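# Fold in corner flaps at one short box end

## Task

At one of the cardboard box's short ends, tuck both corner flaps inward so that both long walls stand upright and the box sits on its bottom. It counts only if this stays true with the robot no longer holding anything in place.

## Robot and tools

Robot: two arms, left_arm and right_arm, each with a parallel gripper. The names are not image sides; left_arm sits on the +y side. Anything held may get a brief random tug, and loose items may get a push.

Frame: every position is in one scene frame, in metres. The origin is on the table surface midway between the arms, +x points out across the table, +z points up. Orientations are quaternions, w,x,y,z. Each gripper has its own axes: the fingers extend along its +z and close along its y. The reported hand point lies between the finger pads, roughly 1 cm back from the tips. Reported positions can be off, more so at long reach.

execute_actions, argument actions: a list holding zero or one item, plus optional pictures (true/false). An empty list just reports the current state. An action item has rows (1 to 15 rows) and steps (up to 15, default 15); one step is 1/30 s, and the final row repeats if steps outnumber rows. A wait item has only steps (up to 300), counted from the previous result, so thinking time eats into it. A rejected call moves nothing.

Each row is 14 numbers, all in [-1, 1]: dx, dy, dz, rx, ry, rz, opening for left_arm, then the same seven for right_arm. Always send all 14. dx..rz are an offset, not a pose: a target relative to that gripper's pose in the most recent result that showed it (before any such result in the scene, and for later calls within one reply, relative to where the arm is when the action begins). They are expressed in the gripper's own axes. Every row refers to that same reference, so rows do not add up. Scale: 1.0 equals 0.6 m of travel or 180 degrees; rx, ry, rz form one rotation vector. Opening is absolute: +1 fully open (0.094 m), -1 closed.

The controller limits each step's command to 70 mm and 16 degrees from the measured hand pose. It then solves inverse kinematics, favouring position over orientation. Elbows cannot fully straighten. After an action the arm only continues to its last clipped pose, so check the result and send the remainder. All-zero offsets are not a pause; they pull the arm back to the reference pose. Arms tend to settle a centimetre or more low and can creep downward. To hold an arm still, send the correction back to its desired pose in the first call of a reply and zeros in later calls, aiming higher if it still sags.

move: target is one 14-number row, read exactly like a row above, offsets included. speed is each arm's top path speed in m/s, 0.002 to 0.5, default 0.25; turning is capped at twice that in rad/s. Both grippers follow straight lines that finish together, 0.5 to 10 s long, cut off at 10 s. The opening is sent at the start. Paths ignore obstacles and the other arm; hands lag, stray and can overshoot speed near full reach. Faster contact strikes harder, and aiming deeper past a surface presses harder. The result adds a move: line giving the ending (done, off_target, moving, held, fault) and limits (paced: target was clipped; held: some steps were blocked, after which the arm may lunge fast), plus each hand's distance from its target. An ending that names one arm means the other finished fine.

wait: seconds, 0 to 10; the robot gets nothing new meanwhile.

zoom_image: camera (cam_head_left, cam_head_right, cam_left_wrist, cam_right_wrist) and region [x0, y0, x1, y1] in that camera's pixels, top-left origin, at most 504 by 504. All images are 504x504; head cameras are pinhole, wrist cameras fisheye. Calibration lines are supplied and may be slightly off per scene.

finished_scene: scene (integer). Call it only once the flaps stay folded with nothing holding them.

Reading results: the state line gives each arm's position and quaternion. grip_measured is the finger gap on the command scale; the last Joint positions value is the gap in metres. To grasp, command about 0.03 below grip_measured; a smaller gap difference grips more gently. Pad force tops out near 50 to 62 N, lower on very thin parts. HELD marks steps not sent; a pose unreachable line names an arm whose command was altered by a clearance check. A Hand target line shows where each arm is being driven. The simulation keeps running while you think.

Joint limits (rad): waist -2.618 to 3.054, shoulder 0 to 3.142, elbow 0 to 3.142, wrist pitch -1.571 to 1.571, wrist yaw -1.571 to 1.571, wrist roll -2.094 to 2.094.

Heat: holding loads warms motors. MOTOR HOT appears at 75 °C; at 90 °C that arm halts for 10 s; at 100 °C it goes limp and drops. These halts show as OVER-TEMPERATURE FAULT lines.

Avoid: knocking anything off the table, letting the arms collide or shove each other, dropping or slamming parts, and very forceful pushes. Prefer smooth, modest motions.

Each tool is called after "Request:" as name(argument=value, ...), one argument or row to a line, values as JSON.

## Session

Request:
execute_actions(
  actions=[],
)

Scene clock: 0.00 s of 4500.00 s.
left_arm: end_effector_position=(+0.3938, +0.3405, +0.4108) grip_measured=+1.000 end_effector_quat_wxyz=(+0.705, -0.067, +0.704, +0.056) | right_arm: end_effector_position=(+0.4015, -0.3011, +0.4025) grip_measured=-0.983 end_effector_quat_wxyz=(+0.699, -0.061, +0.710, +0.051)
Joint positions: left_arm=[-0.005  1.046  1.061 -0.015  0.011 -0.015  0.094] | right_arm=[-0.01   1.043  1.043 -0.017 -0.004 -0.012  0.001]
Joint velocities: left_arm=[-0.007  0.002 -0.012  0.022  0.022 -0.007  0.   ] | right_arm=[-0.017 -0.007 -0.007  0.095 -0.022  0.007  0.   ]
Hand target (left_arm): +0.392, +0.340, +0.413; +0.706, -0.067, +0.703, +0.056
Hand target (right_arm): +0.400, -0.301, +0.401; +0.696, -0.061, +0.714, +0.050

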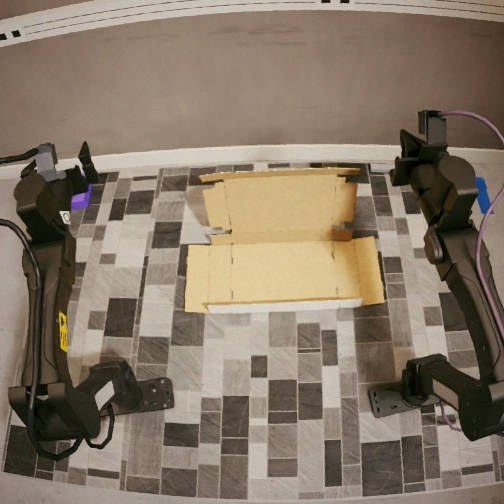

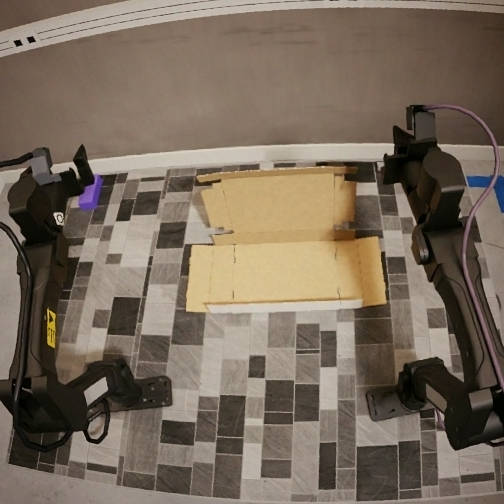

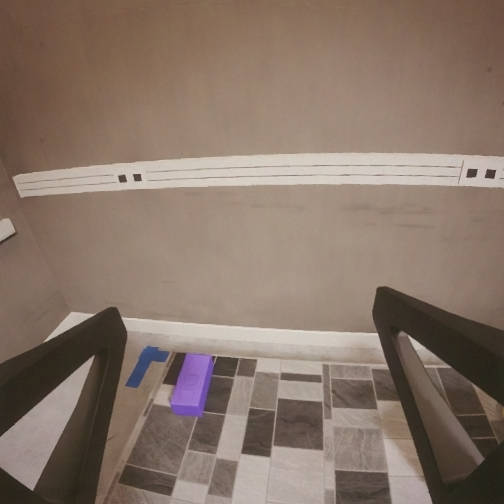

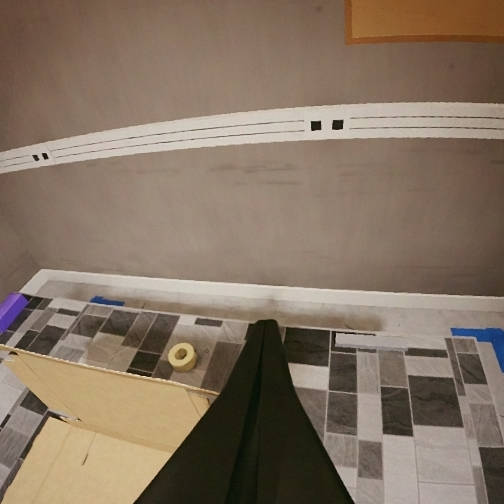

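Request:
zoom_image(
  camera="cam_head_left",
  region=[170, 150, 400, 330],
)

Request:
zoom_image(
  camera="cam_head_right",
  region=[170, 150, 400, 330],
)

Region (170, 150, 400, 330) of cam_head_left's 504x504 image, scaled by 2.191, with more detail than that image has; it fills the top 394 rows of this view, and the rest is white.

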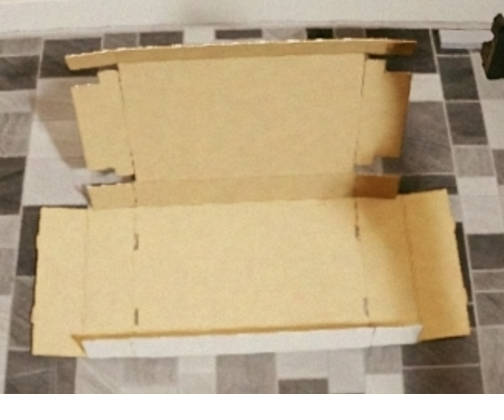

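Region (170, 150, 400, 330) of cam_head_right's 504x504 image, scaled by 2.191, with more detail than that image has; it fills the top 394 rows of this view, and the rest is white.

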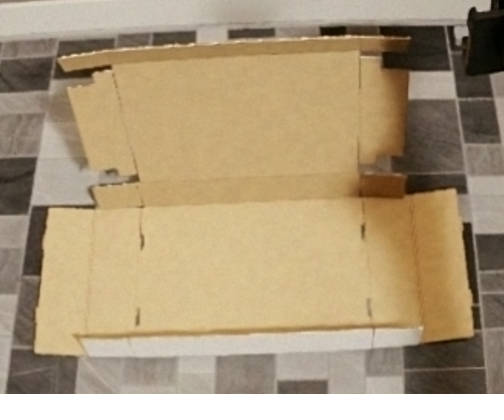

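Request:
move(
  target=[0.35,-0.212,-0.145,0,0.5,0,-1,0.387,0.376,-0.237,0,0.5,0,0],
)

Scene clock: 13.53 s of 4500.00 s.
left_arm: end_effector_position=(+0.3305, +0.2044, +0.1986) grip_measured=-0.977 end_effector_quat_wxyz=(+0.016, -0.099, +0.995, -0.006) | right_arm: end_effector_position=(+0.2238, -0.1098, +0.1684) grip_measured=-0.002 end_effector_quat_wxyz=(-0.010, -0.085, +0.996, -0.012)
Joint positions: left_arm=[-0.405  1.75   1.785 -1.572  0.001 -0.415  0.001] | right_arm=[ 0.738  1.797  1.719 -1.525  0.002  0.732  0.047]
Joint velocities: left_arm=[-0.012  0.007  0.002  0.007 -0.007  0.051  0.001] | right_arm=[-0.007  0.002 -0.012 -0.037 -0.007  0.051 -0.   ]
Hand target (left_arm): +0.331, +0.200, +0.200; +0.012, -0.100, +0.995, -0.010
Hand target (right_arm): +0.224, -0.105, +0.175; -0.007, -0.083, +0.997, -0.005
Off the commanded pose (left_arm): 0.008 m, 2 deg.
Off the commanded pose (right_arm): 0.006 m, 1 deg.
joint sent to its limit (left arm) — the command would take joint 4 (wrist pitch) past its lower limit, so that joint was sent only as far as its limit.
After step 90, 6.83 s passed at rest.
move: done
camera_calibration (this result's frames):
cam_left_wrist: T_world_to_cam=[[0.125661, -0.991089, 0.0441757, 0.148949], [-0.871248, -0.08895, 0.482717, 0.235647], [-0.474486, -0.0991466, -0.874662, 0.445133], [0, 0, 0, 1]] pos_world=[0.397799, 0.212716, 0.26901]
cam_right_wrist: T_world_to_cam=[[0.0315389, -0.999046, -0.0302112, -0.104241], [-0.751723, -0.0436301, 0.658034, 0.0849796], [-0.658724, 0.00195679, -0.752382, 0.364382], [0, 0, 0, 1]] pos_world=[0.307196, -0.101146, 0.215086]

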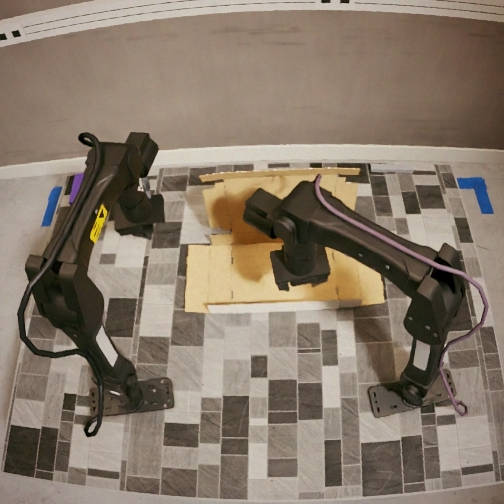

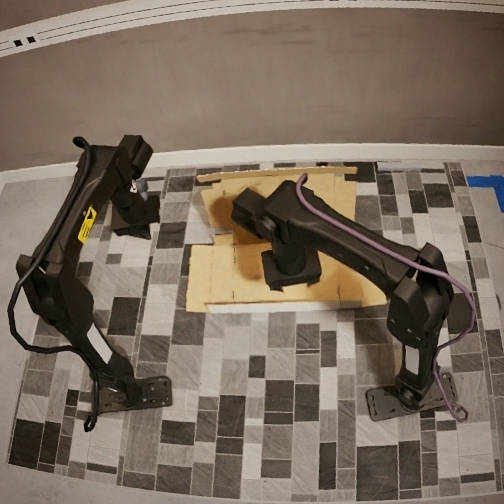

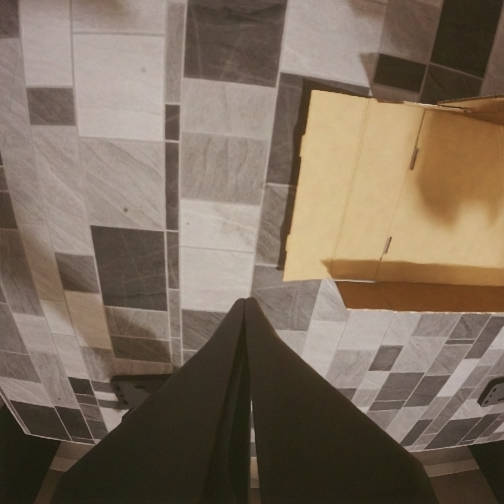

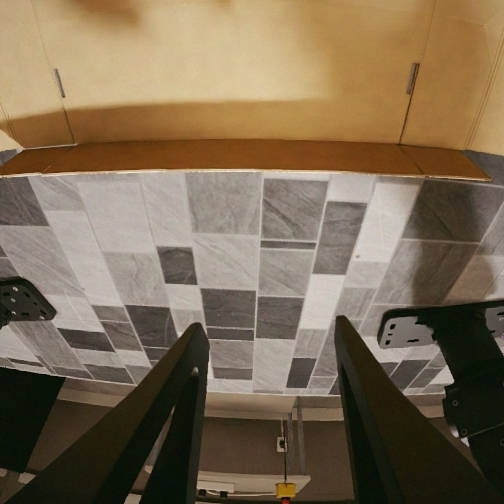

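Request:
move(
  target=[0.255,-0.126,0.18,0.163,0.032,0,-1,0.001,-0.084,0.117,0,0,-0.446,0],
)

Scene clock: 22.30 s of 4500.00 s.
left_arm: end_effector_position=(+0.2045, +0.1047, +0.0851) grip_measured=-0.977 end_effector_quat_wxyz=(-0.014, -0.094, +0.963, -0.252) | right_arm: end_effector_position=(+0.2321, -0.1537, +0.1017) grip_measured=-0.002 end_effector_quat_wxyz=(-0.013, -0.706, +0.708, -0.000)
Joint positions: left_arm=[-0.61   1.249  0.768 -0.846  0.452 -0.67   0.001] | right_arm=[ 0.621  1.68   1.316 -1.232  0.001 -0.783  0.047]
Joint velocities: left_arm=[ 0.012  0.002 -0.012  0.037  0.066 -0.007 -0.   ] | right_arm=[-0.002 -0.002 -0.007 -0.095 -0.037 -0.022 -0.   ]
Hand target (left_arm): +0.199, +0.102, +0.086; -0.014, -0.091, +0.961, -0.261
Hand target (right_arm): +0.230, -0.160, +0.099; +0.016, +0.707, -0.707, +0.002
Off the commanded pose (left_arm): 0.008 m, 1 deg.
Off the commanded pose (right_arm): 0.008 m, 1 deg.
After step 90, 2.33 s passed at rest.
move: done
camera_calibration (this result's frames):
cam_left_wrist: T_world_to_cam=[[0.116051, -0.849862, 0.514068, 0.0182597], [-0.86559, 0.167296, 0.471982, 0.144759], [-0.487121, -0.499746, -0.716217, 0.307244], [0, 0, 0, 1]] pos_world=[0.272848, 0.144845, 0.142343]
cam_right_wrist: T_world_to_cam=[[0.987528, -0.140815, -0.0704283, -0.236321], [-0.0601209, -0.750682, 0.657923, -0.135943], [-0.145515, -0.645483, -0.749785, 0.100888], [0, 0, 0, 1]] pos_world=[0.239881, -0.070206, 0.148441]

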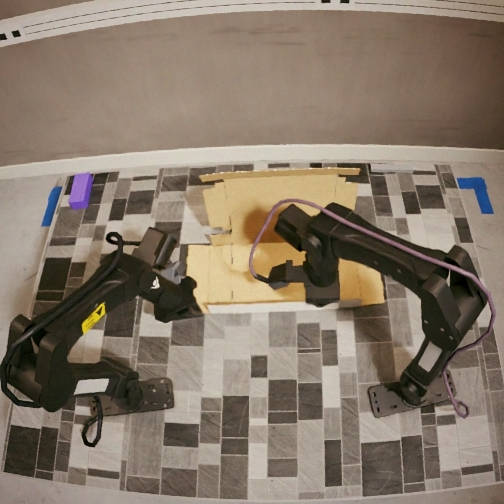

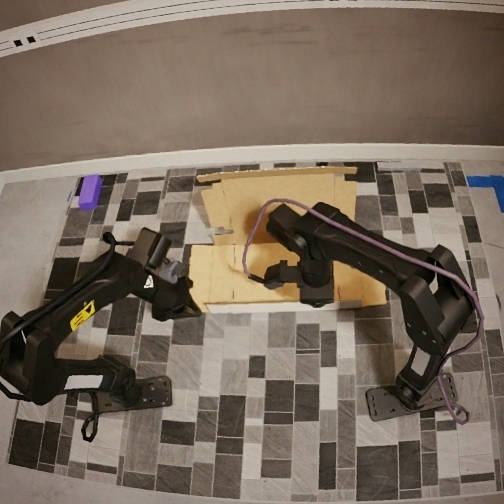

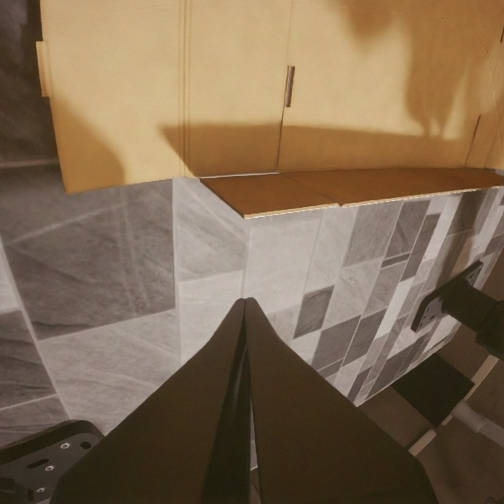

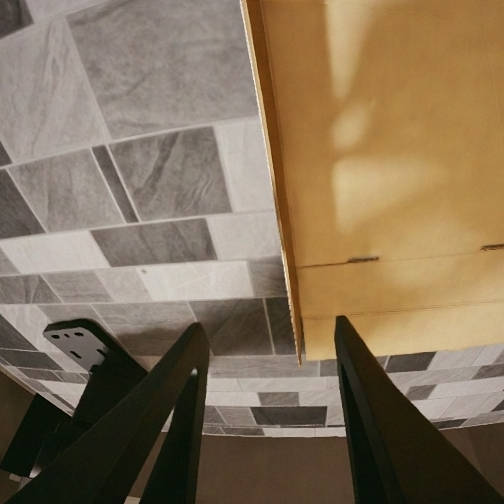

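Request:
move(
  target=[0.002,0,0.086,0,0,0,-1,0,-0.013,0.108,0,0,0,0],
  speed=0.1,
)

Request:
move(
  target=[0,0,0,0,0,0,-1,0,0,0,0,0,0,-1],
)

Scene clock: 26.93 s of 4500.00 s.
left_arm: end_effector_position=(+0.2107, +0.0774, +0.0491) grip_measured=-0.977 end_effector_quat_wxyz=(-0.005, -0.090, +0.961, -0.262) | right_arm: end_effector_position=(+0.2427, -0.1477, +0.0452) grip_measured=-0.002 end_effector_quat_wxyz=(+0.000, -0.706, +0.709, -0.000)
Joint positions: left_arm=[-0.71   1.346  0.671 -0.578  0.431 -0.778  0.001] | right_arm=[ 0.61   1.749  1.166 -0.988  0.001 -0.792  0.047]
Joint velocities: left_arm=[-0.002 -0.007 -0.002  0.066 -0.007  0.066 -0.   ] | right_arm=[-0.002 -0.002 -0.017  0.007  0.037  0.022 -0.   ]
Hand target (left_arm): +0.205, +0.080, +0.040; -0.015, -0.093, +0.963, -0.251
Hand target (right_arm): +0.240, -0.154, +0.037; +0.012, +0.706, -0.708, +0.000
Off the commanded pose (left_arm): 0.011 m, 2 deg.
Off the commanded pose (right_arm): 0.012 m, 1 deg.
After step 90, 0.40 s passed at rest.
move: off_target (left_arm, right_arm)
camera_calibration (this result's frames):
cam_left_wrist: T_world_to_cam=[[0.103661, -0.840194, 0.532286, 0.0138176], [-0.875564, 0.176801, 0.449588, 0.174114], [-0.47185, -0.512655, -0.717316, 0.26864], [0, 0, 0, 1]] pos_world=[0.277773, 0.118546, 0.107065]
cam_right_wrist: T_world_to_cam=[[0.988433, -0.141205, -0.0553261, -0.250872], [-0.0728709, -0.762145, 0.643292, -0.0915575], [-0.133003, -0.631819, -0.763619, 0.0634994], [0, 0, 0, 1]] pos_world=[0.249744, -0.0650844, 0.0935078]

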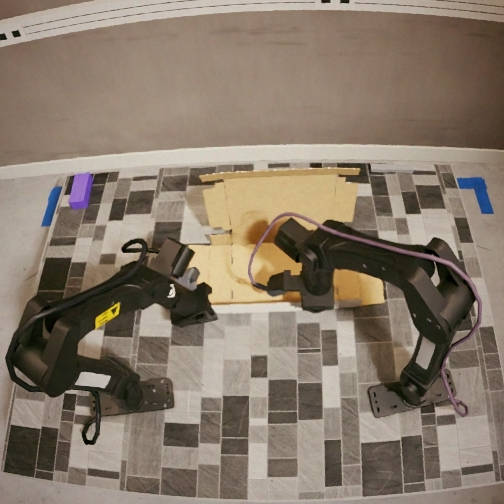

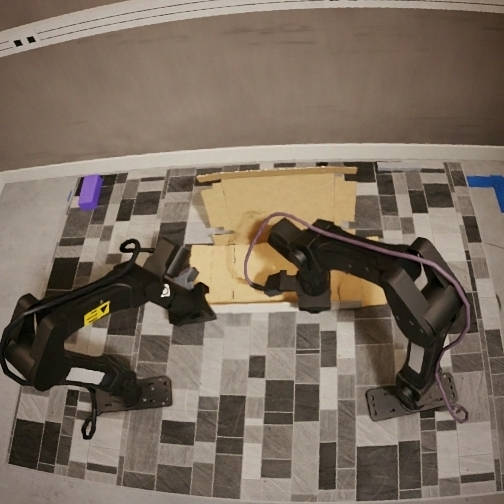

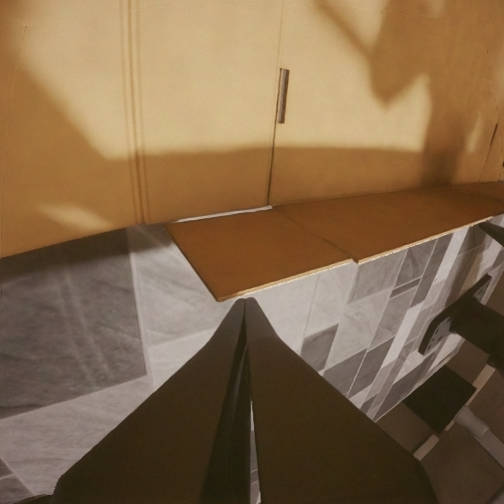

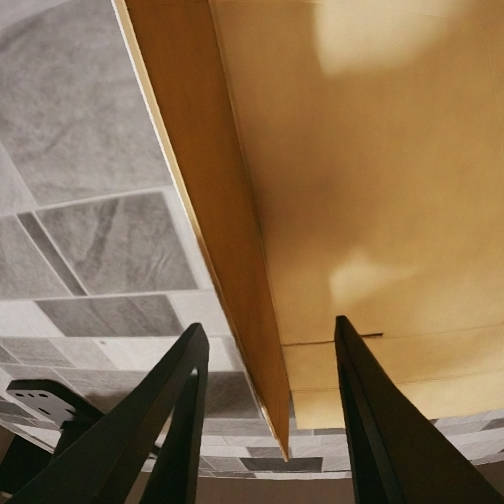

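Scene clock: 27.43 s of 4500.00 s.
left_arm: end_effector_position=(+0.2107, +0.0774, +0.0491) grip_measured=-0.977 end_effector_quat_wxyz=(-0.005, -0.090, +0.961, -0.262) | right_arm: end_effector_position=(+0.2436, -0.1479, +0.0452) grip_measured=-0.969 end_effector_quat_wxyz=(+0.001, -0.705, +0.709, -0.002)
Joint positions: left_arm=[-0.71   1.346  0.671 -0.578  0.431 -0.778  0.001] | right_arm=[ 0.61   1.749  1.166 -0.986  0.004 -0.792  0.001]
Joint velocities: left_arm=[-0.012 -0.007  0.002  0.051 -0.022  0.037 -0.001] | right_arm=[-0.017 -0.002 -0.007 -0.066 -0.051 -0.066 -0.   ]
Hand target (left_arm): +0.211, +0.077, +0.049; -0.005, -0.090, +0.961, -0.262
Hand target (right_arm): +0.243, -0.148, +0.045; -0.000, +0.706, -0.709, +0.000
Off the commanded pose (left_arm): 0.000 m, 0 deg.
Off the commanded pose (right_arm): 0.001 m, 0 deg.
move: done
camera_calibration (this result's frames):
cam_left_wrist: T_world_to_cam=[[0.103661, -0.840194, 0.532286, 0.0138176], [-0.875564, 0.176801, 0.449588, 0.174114], [-0.47185, -0.512655, -0.717316, 0.26864], [0, 0, 0, 1]] pos_world=[0.277773, 0.118546, 0.107065]
cam_right_wrist: T_world_to_cam=[[0.988526, -0.142023, -0.0514464, -0.252056], [-0.0758776, -0.761367, 0.643866, -0.0908193], [-0.130613, -0.632574, -0.763407, 0.0627909], [0, 0, 0, 1]] pos_world=[0.250474, -0.0652246, 0.093443]

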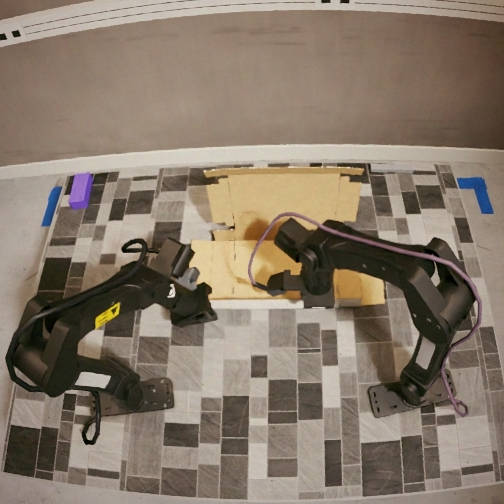

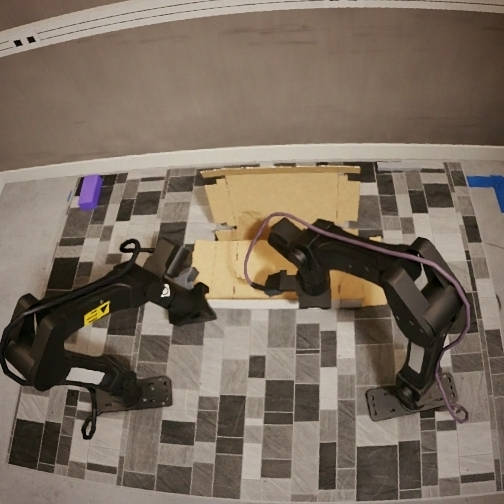

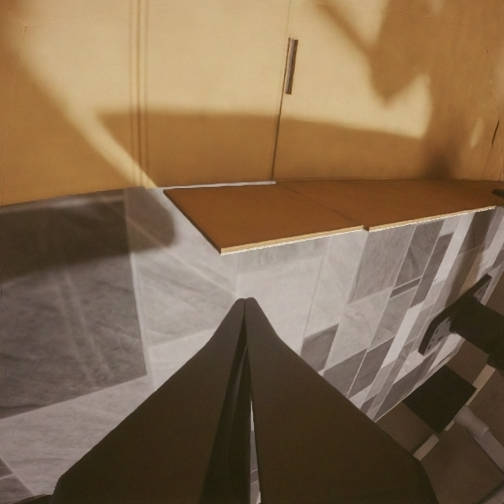

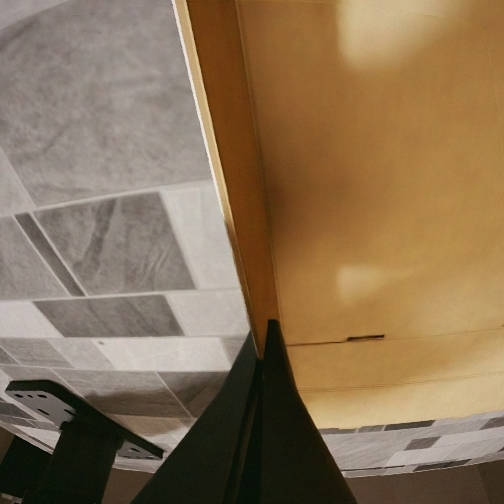

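Request:
move(
  target=[-0.125,-0.011,0.024,0,0,0,-1,0,0,0,0,0,0,-1],
  speed=0.06,
)

Scene clock: 31.77 s of 4500.00 s.
left_arm: end_effector_position=(+0.2747, +0.0814, +0.0309) grip_measured=-0.977 end_effector_quat_wxyz=(-0.014, -0.096, +0.963, -0.251) | right_arm: end_effector_position=(+0.2458, -0.1476, +0.0452) grip_measured=-0.969 end_effector_quat_wxyz=(+0.005, -0.702, +0.712, -0.006)
Joint positions: left_arm=[-0.584  1.638  0.871 -0.571  0.456 -0.648  0.001] | right_arm=[ 0.61   1.749  1.166 -0.978  0.012 -0.784  0.001]
Joint velocities: left_arm=[-0.012  0.007 -0.037  0.007 -0.037 -0.007  0.001] | right_arm=[ 0.007  0.017 -0.012 -0.007 -0.125  0.007 -0.001]
Hand target (left_arm): +0.287, +0.077, +0.037; -0.004, -0.090, +0.961, -0.262
Hand target (right_arm): +0.244, -0.148, +0.045; -0.001, +0.705, -0.709, +0.002
Off the commanded pose (left_arm): 0.013 m, 2 deg.
Off the commanded pose (right_arm): 0.002 m, 1 deg.
move: off_target (left_arm)
camera_calibration (this result's frames):
cam_left_wrist: T_world_to_cam=[[0.121209, -0.850208, 0.512304, 0.0168178], [-0.865979, 0.161688, 0.473221, 0.235513], [-0.485169, -0.501003, -0.716664, 0.290578], [0, 0, 0, 1]] pos_world=[0.342891, 0.121799, 0.0881814]
cam_right_wrist: T_world_to_cam=[[0.987836, -0.149996, -0.0409949, -0.255707], [-0.0887829, -0.760502, 0.643238, -0.0871154], [-0.12766, -0.631774, -0.764568, 0.0627243], [0, 0, 0, 1]] pos_world=[0.25287, -0.0649789, 0.0935102]

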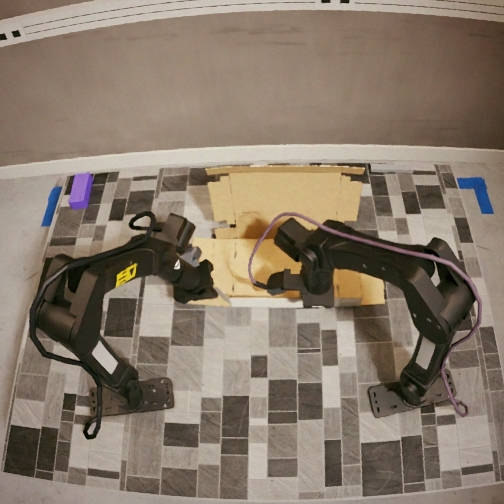

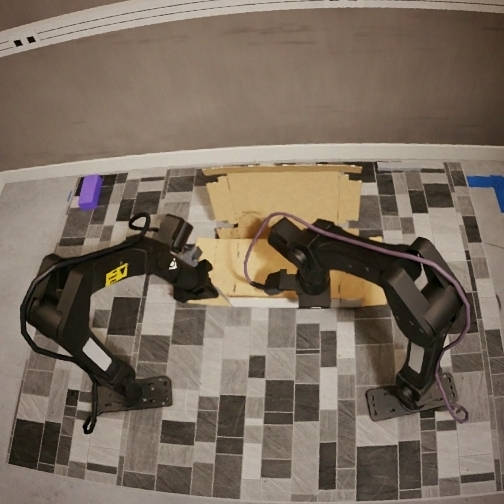

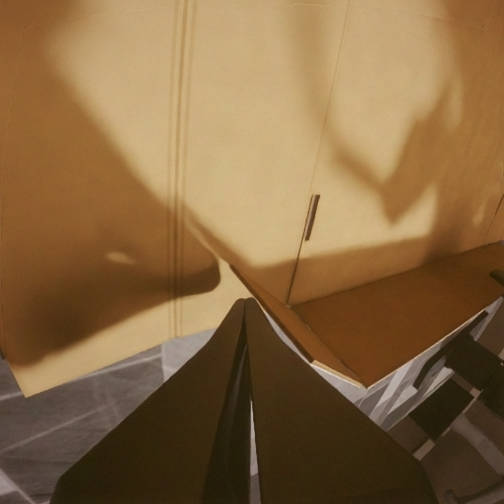

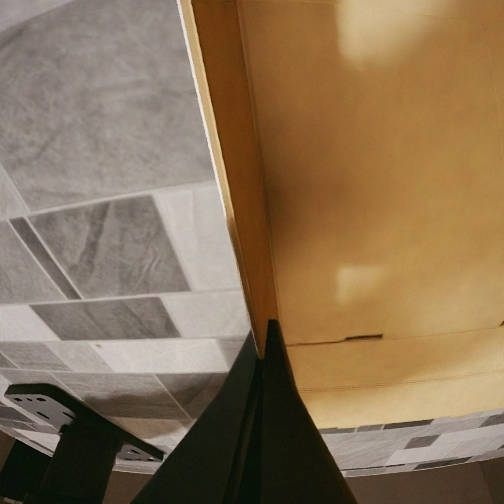

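Request:
move(
  target=[0.002,-0.095,0.045,0,0,0,-1,0,0.003,0,0,0,0,-1],
  speed=0.06,
)

Scene clock: 34.97 s of 4500.00 s.
left_arm: end_effector_position=(+0.2737, +0.0424, +0.0248) grip_measured=-0.978 end_effector_quat_wxyz=(-0.022, -0.109, +0.970, -0.215) | right_arm: end_effector_position=(+0.2466, -0.1521, +0.0452) grip_measured=-0.969 end_effector_quat_wxyz=(-0.001, -0.700, +0.714, -0.015)
Joint positions: left_arm=[-0.739  1.725  0.967 -0.57   0.366 -0.818  0.001] | right_arm=[ 0.609  1.749  1.166 -0.989  0.031 -0.778  0.001]
Joint velocities: left_arm=[-0.007  0.012 -0.027 -0.022 -0.022 -0.022 -0.001] | right_arm=[ 0.012  0.007 -0.022  0.051 -0.066 -0.051 -0.002]
Hand target (left_arm): +0.283, +0.020, +0.035; -0.015, -0.095, +0.963, -0.250
Hand target (right_arm): +0.244, -0.148, +0.045; -0.004, +0.702, -0.712, +0.006
Off the commanded pose (left_arm): 0.028 m, 4 deg.
Off the commanded pose (right_arm): 0.005 m, 1 deg.
move: off_target (left_arm)
camera_calibration (this result's frames):
cam_left_wrist: T_world_to_cam=[[0.150332, -0.881677, 0.447264, -0.0181503], [-0.854416, 0.111732, 0.507435, 0.242004], [-0.497367, -0.458433, -0.736522, 0.268148], [0, 0, 0, 1]] pos_world=[0.342869, 0.079886, 0.0828142]
cam_right_wrist: T_world_to_cam=[[0.986987, -0.15761, -0.031858, -0.258511], [-0.0979348, -0.746355, 0.658303, -0.0867621], [-0.127532, -0.646617, -0.752078, 0.0571931], [0, 0, 0, 1]] pos_world=[0.253944, -0.0685171, 0.0918938]

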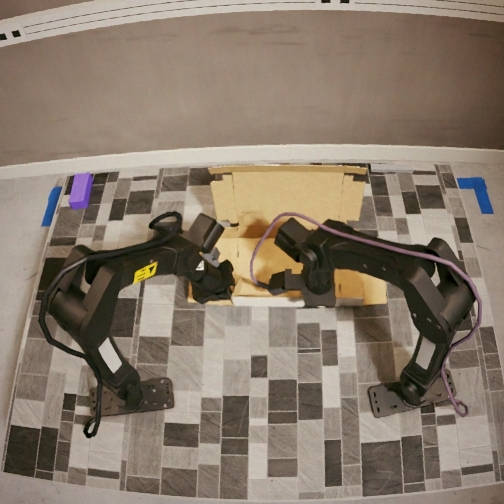

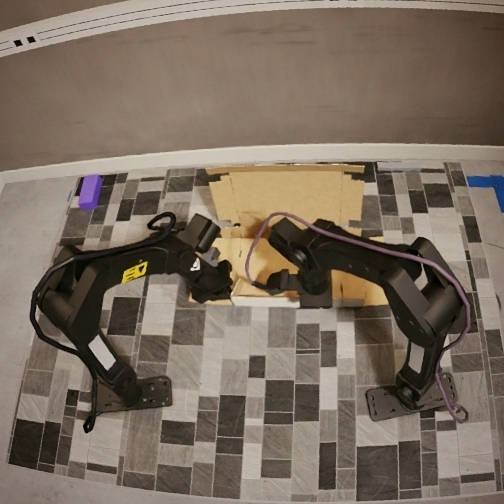

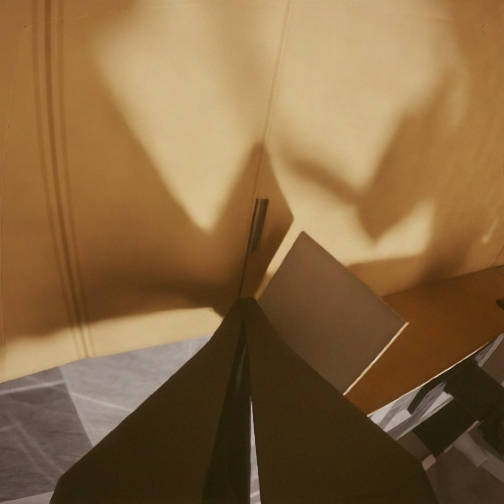

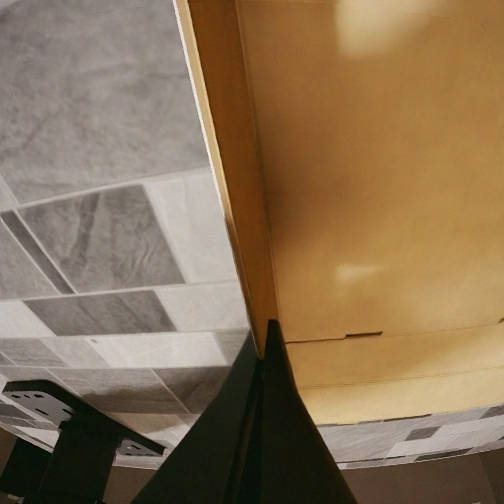

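Request:
move(
  target=[-0.04,0.03,-0.037,0.02,0,0,-1,0,0.003,0,0,0,0,-1],
  speed=0.1,
)

Scene clock: 37.97 s of 4500.00 s.
left_arm: end_effector_position=(+0.2938, +0.0733, +0.0279) grip_measured=-0.978 end_effector_quat_wxyz=(-0.020, -0.115, +0.964, -0.237) | right_arm: end_effector_position=(+0.2475, -0.1509, +0.0452) grip_measured=-0.969 end_effector_quat_wxyz=(+0.002, -0.700, +0.714, -0.014)
Joint positions: left_arm=[-0.596  1.725  0.967 -0.592  0.432 -0.693  0.001] | right_arm=[ 0.608  1.749  1.166 -0.983  0.029 -0.778  0.001]
Joint velocities: left_arm=[-0.022 -0.007 -0.012 -0.007  0.022 -0.022 -0.001] | right_arm=[-0.007 -0.007 -0.017 -0.037 -0.007 -0.051 -0.   ]
Hand target (left_arm): +0.294, +0.072, +0.036; -0.018, -0.109, +0.963, -0.246
Hand target (right_arm): +0.245, -0.152, +0.045; +0.000, +0.700, -0.714, +0.015
Off the commanded pose (left_arm): 0.007 m, 1 deg.
Off the commanded pose (right_arm): 0.003 m, 0 deg.
move: done
camera_calibration (this result's frames):
cam_left_wrist: T_world_to_cam=[[0.16058, -0.85837, 0.487253, -0.00112928], [-0.859287, 0.121314, 0.4969, 0.255058], [-0.485634, -0.498482, -0.718105, 0.293627], [0, 0, 0, 1]] pos_world=[0.361945, 0.114456, 0.0846667]
cam_right_wrist: T_world_to_cam=[[0.987013, -0.157817, -0.0299724, -0.259303], [-0.100033, -0.749834, 0.65402, -0.0856247], [-0.12569, -0.642528, -0.755883, 0.0583744], [0, 0, 0, 1]] pos_world=[0.254708, -0.0676196, 0.0923526]

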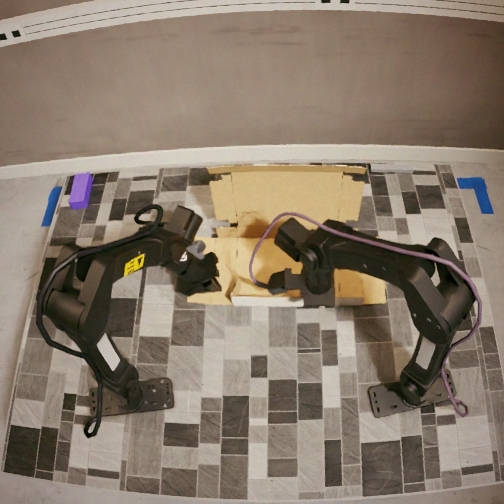

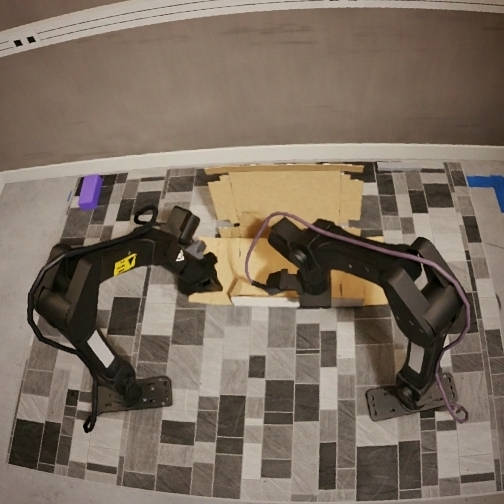

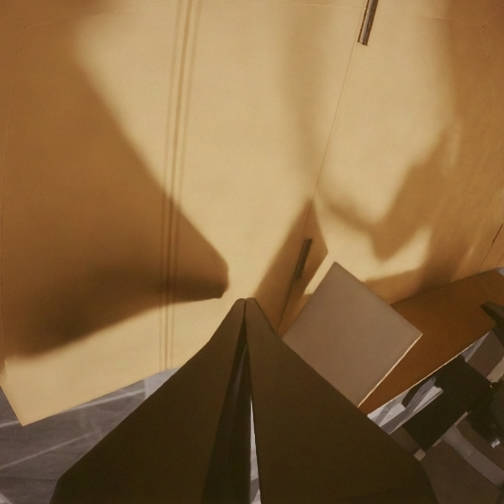

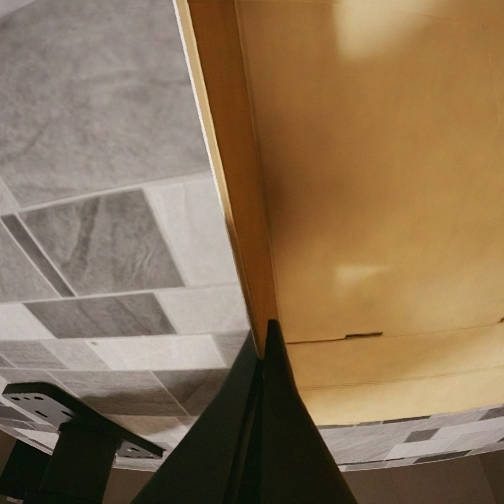

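Request:
move(
  target=[-0.237,0.075,-0.13,0.135,0.027,-0.004,-1,0,0.003,0,0,0,0,-1],
  speed=0.2,
)

Scene clock: 42.70 s of 4500.00 s.
left_arm: end_effector_position=(+0.4167, +0.1802, +0.0633) grip_measured=-0.978 end_effector_quat_wxyz=(-0.039, -0.119, +0.894, -0.430) | right_arm: end_effector_position=(+0.2479, -0.1504, +0.0452) grip_measured=-0.969 end_effector_quat_wxyz=(+0.004, -0.700, +0.714, -0.014)
Joint positions: left_arm=[-0.072  2.159  1.54  -1.045  0.89  -0.102  0.001] | right_arm=[ 0.608  1.749  1.166 -0.98   0.029 -0.778  0.001]
Joint velocities: left_arm=[ 0.012 -0.012  0.002 -0.022 -0.022 -0.007  0.001] | right_arm=[-0.007 -0.017 -0.007  0.066  0.022 -0.037  0.   ]
Hand target (left_arm): +0.422, +0.178, +0.067; -0.037, -0.113, +0.890, -0.440
Hand target (right_arm): +0.246, -0.151, +0.045; -0.002, +0.700, -0.714, +0.015
Off the commanded pose (left_arm): 0.004 m, 1 deg.
Off the commanded pose (right_arm): 0.002 m, 0 deg.
move: done
camera_calibration (this result's frames):
cam_left_wrist: T_world_to_cam=[[0.175048, -0.587421, 0.790124, -0.0203549], [-0.865459, 0.290805, 0.407938, 0.307829], [-0.469403, -0.755228, -0.457483, 0.454991], [0, 0, 0, 1]] pos_world=[0.48355, 0.242147, 0.0986584]
cam_right_wrist: T_world_to_cam=[[0.987062, -0.157752, -0.0286843, -0.259705], [-0.101107, -0.75123, 0.652251, -0.0850629], [-0.124442, -0.640912, -0.75746, 0.0587635], [0, 0, 0, 1]] pos_world=[0.255058, -0.0672086, 0.0925439]

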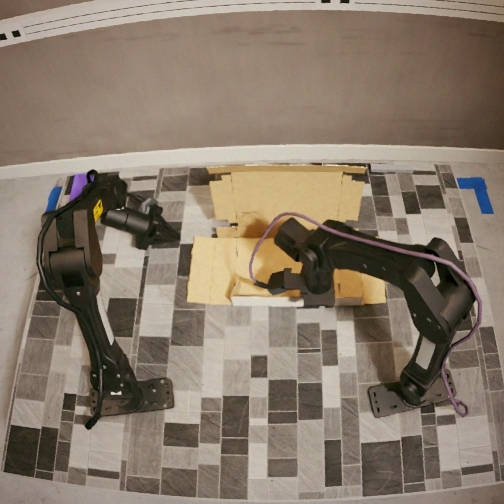

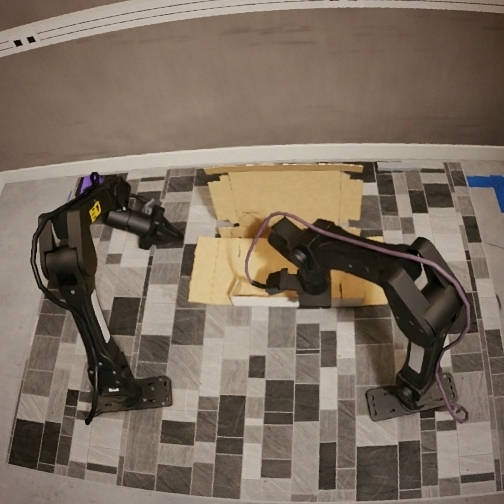

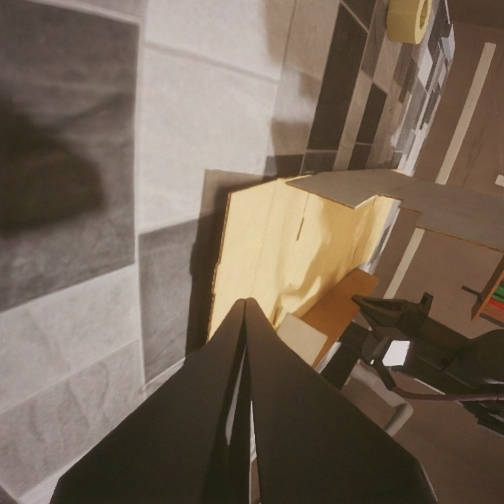

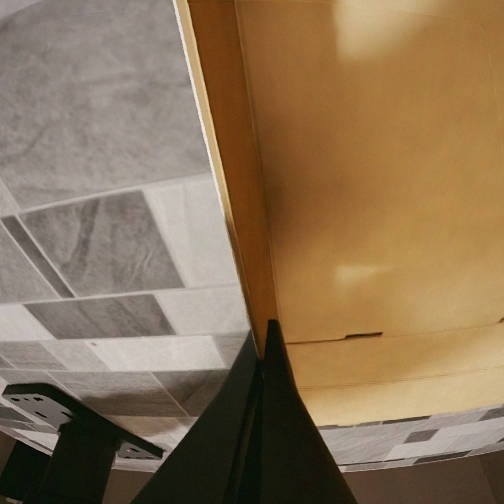

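Request:
move(
  target=[-0.06,-0.099,0.183,0,0,0,-1,0,0.003,0,0,0,0,-1],
  speed=0.1,
)

Scene clock: 48.47 s of 4500.00 s.
left_arm: end_effector_position=(+0.4613, +0.0759, +0.0328) grip_measured=-0.978 end_effector_quat_wxyz=(-0.047, -0.130, +0.895, -0.424) | right_arm: end_effector_position=(+0.2477, -0.1528, +0.0453) grip_measured=-0.969 end_effector_quat_wxyz=(+0.000, -0.683, +0.730, -0.019)
Joint positions: left_arm=[-0.325  2.3    1.65  -0.721  0.863 -0.515  0.001] | right_arm=[ 0.608  1.749  1.166 -0.988  0.037 -0.733  0.001]
Joint velocities: left_arm=[-0.027 -0.002 -0.007 -0.051  0.037  0.007  0.   ] | right_arm=[-0.017 -0.002 -0.002 -0.066 -0.037 -0.095  0.001]
Hand target (left_arm): +0.468, +0.065, +0.033; -0.041, -0.118, +0.894, -0.430
Hand target (right_arm): +0.246, -0.150, +0.045; -0.003, +0.699, -0.715, +0.015
Off the commanded pose (left_arm): 0.013 m, 2 deg.
Off the commanded pose (right_arm): 0.003 m, 3 deg.
After step 90, 1.00 s passed at rest.
move: off_target (left_arm, right_arm)
camera_calibration (this result's frames):
cam_left_wrist: T_world_to_cam=[[0.20161, -0.594697, 0.77826, -0.076703], [-0.857999, 0.276023, 0.433185, 0.386055], [-0.472432, -0.755081, -0.4546, 0.384544], [0, 0, 0, 1]] pos_world=[0.528369, 0.138186, 0.0672751]
cam_right_wrist: T_world_to_cam=[[0.979006, -0.202292, -0.0250077, -0.264859], [-0.135894, -0.739213, 0.659619, -0.0767797], [-0.151922, -0.642372, -0.751184, 0.0635494], [0, 0, 0, 1]] pos_world=[0.258519, -0.069513, 0.0917591]

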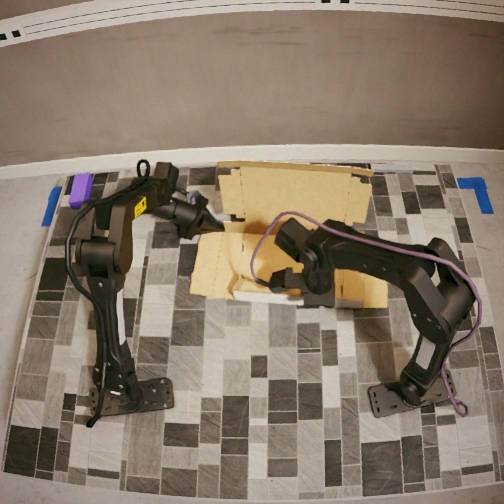

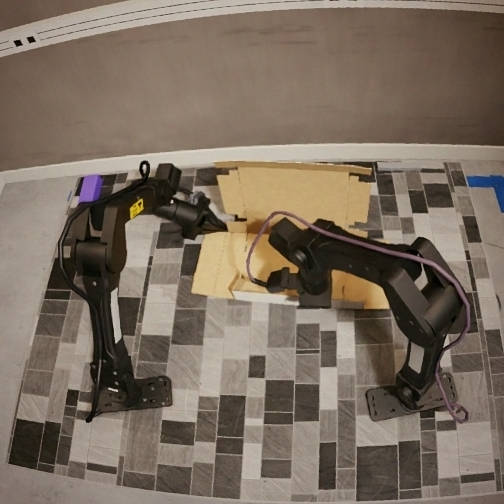

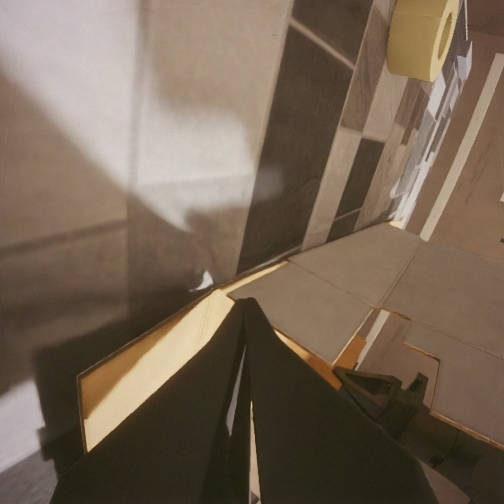

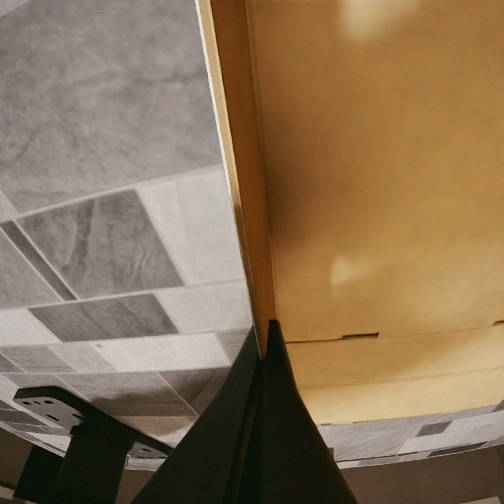

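Request:
move(
  target=[-0.02,0.03,-0.04,0,0,0,-1,0,0.003,0,0,0,-0.035,-1],
  speed=0.1,
)

Request:
move(
  target=[-0.06,-0.015,0.002,0,0,0,-1,0,0,0,0,0,0,-1],
  speed=0.1,
)

Scene clock: 50.83 s of 4500.00 s.
left_arm: end_effector_position=(+0.4633, +0.1078, +0.0310) grip_measured=-0.978 end_effector_quat_wxyz=(-0.047, -0.135, +0.897, -0.418) | right_arm: end_effector_position=(+0.2506, -0.1504, +0.0453) grip_measured=-0.969 end_effector_quat_wxyz=(+0.007, -0.713, +0.701, -0.019)
Joint positions: left_arm=[-0.255  2.312  1.676 -0.812  0.862 -0.42   0.001] | right_arm=[ 0.607  1.749  1.166 -0.972  0.037 -0.818  0.001]
Joint velocities: left_arm=[-0.002 -0.002  0.007 -0.051 -0.051 -0.022  0.   ] | right_arm=[-0.022  0.007 -0.012 -0.022 -0.007 -0.007  0.   ]
Hand target (left_arm): +0.468, +0.108, +0.033; -0.046, -0.130, +0.895, -0.424
Hand target (right_arm): +0.246, -0.153, +0.045; +0.000, +0.722, -0.691, +0.019
Off the commanded pose (left_arm): 0.004 m, 1 deg.
Off the commanded pose (right_arm): 0.005 m, 2 deg.
move: done
camera_calibration (this result's frames):
cam_left_wrist: T_world_to_cam=[[0.210568, -0.60187, 0.770333, -0.0598009], [-0.858203, 0.26354, 0.440493, 0.380946], [-0.468134, -0.753856, -0.461033, 0.406827], [0, 0, 0, 1]] pos_world=[0.52997, 0.170302, 0.0658233]
cam_right_wrist: T_world_to_cam=[[0.992696, -0.119398, -0.0172959, -0.258582], [-0.0792507, -0.753456, 0.652705, -0.090656], [-0.0909633, -0.646567, -0.757415, 0.0499254], [0, 0, 0, 1]] pos_world=[0.254051, -0.0668994, 0.0925134]

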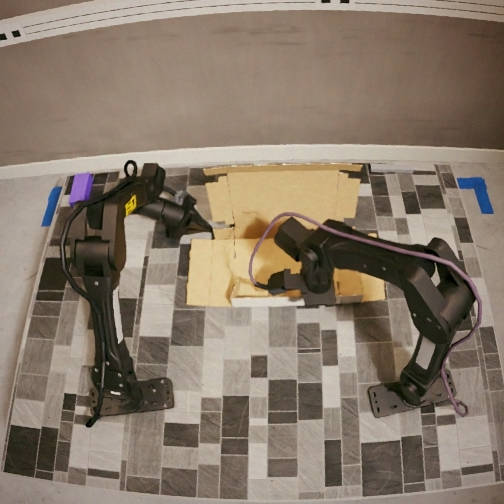

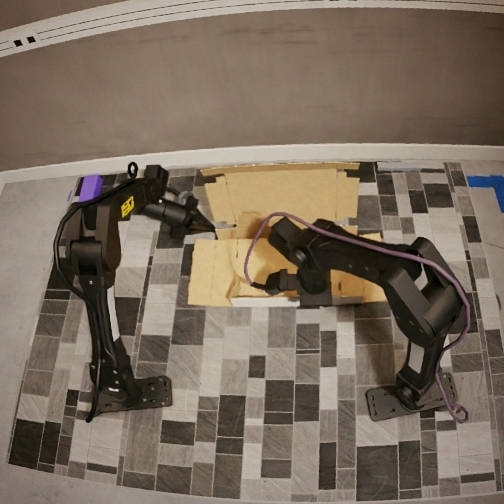

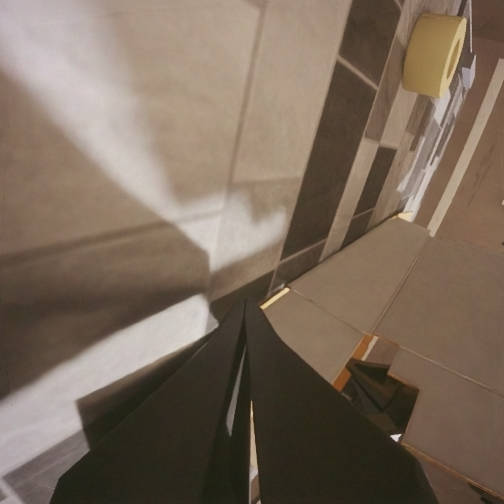

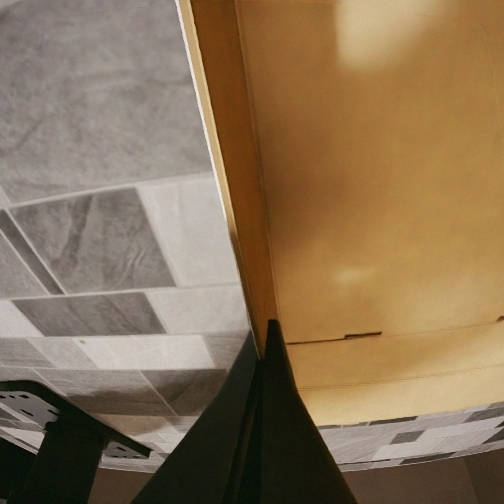

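Scene clock: 51.80 s of 4500.00 s.
left_arm: end_effector_position=(+0.4958, +0.1058, +0.0303) grip_measured=-0.978 end_effector_quat_wxyz=(-0.047, -0.135, +0.897, -0.418) | right_arm: end_effector_position=(+0.2510, -0.1501, +0.0453) grip_measured=-0.969 end_effector_quat_wxyz=(+0.008, -0.713, +0.701, -0.019)
Joint positions: left_arm=[-0.255  2.444  1.911 -0.917  0.862 -0.42   0.001] | right_arm=[ 0.607  1.749  1.166 -0.97   0.037 -0.818  0.001]
Joint velocities: left_arm=[-0.002 -0.007  0.007 -0.081 -0.007 -0.037 -0.   ] | right_arm=[-0.017  0.007  0.002  0.051 -0.081 -0.022 -0.   ]
Hand target (left_arm): +0.500, +0.108, +0.030; -0.046, -0.135, +0.897, -0.418
Hand target (right_arm): +0.251, -0.150, +0.045; -0.007, +0.713, -0.701, +0.019
Off the commanded pose (left_arm): 0.006 m, 0 deg.
Off the commanded pose (right_arm): 0.000 m, 0 deg.
move: done
camera_calibration (this result's frames):
cam_left_wrist: T_world_to_cam=[[0.212042, -0.602247, 0.769634, -0.0680006], [-0.857386, 0.263279, 0.442237, 0.409251], [-0.468965, -0.753646, -0.460532, 0.420494], [0, 0, 0, 1]] pos_world=[0.562502, 0.168204, 0.0650006]
cam_right_wrist: T_world_to_cam=[[0.992719, -0.119376, -0.0160968, -0.258937], [-0.0801428, -0.754322, 0.651594, -0.0902409], [-0.0899267, -0.64556, -0.758397, 0.050111], [0, 0, 0, 1]] pos_world=[0.254326, -0.0666319, 0.0926364]

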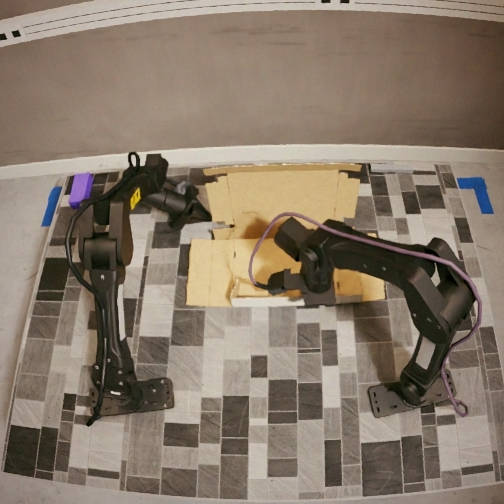

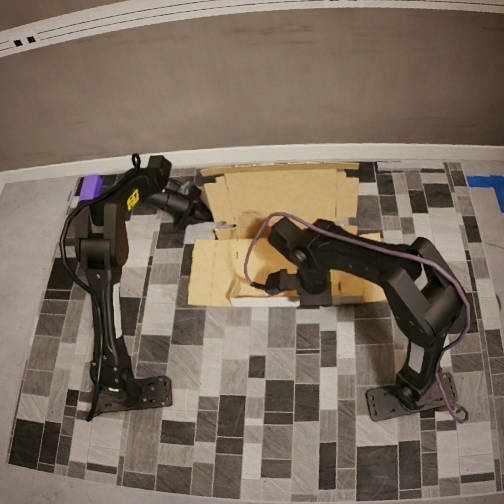

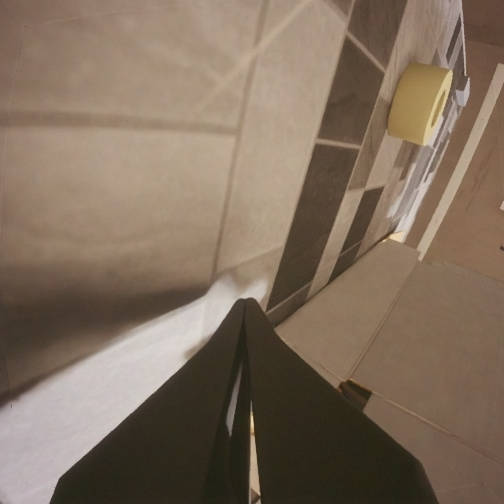

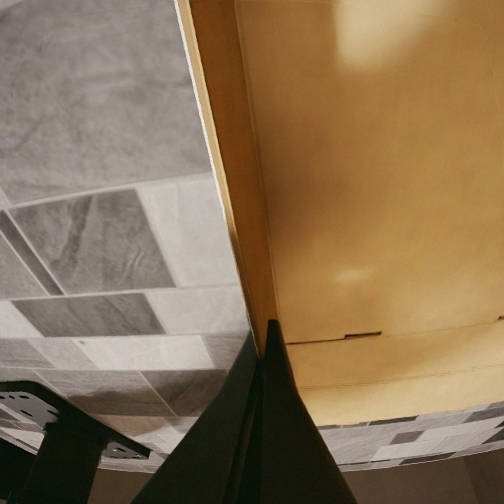

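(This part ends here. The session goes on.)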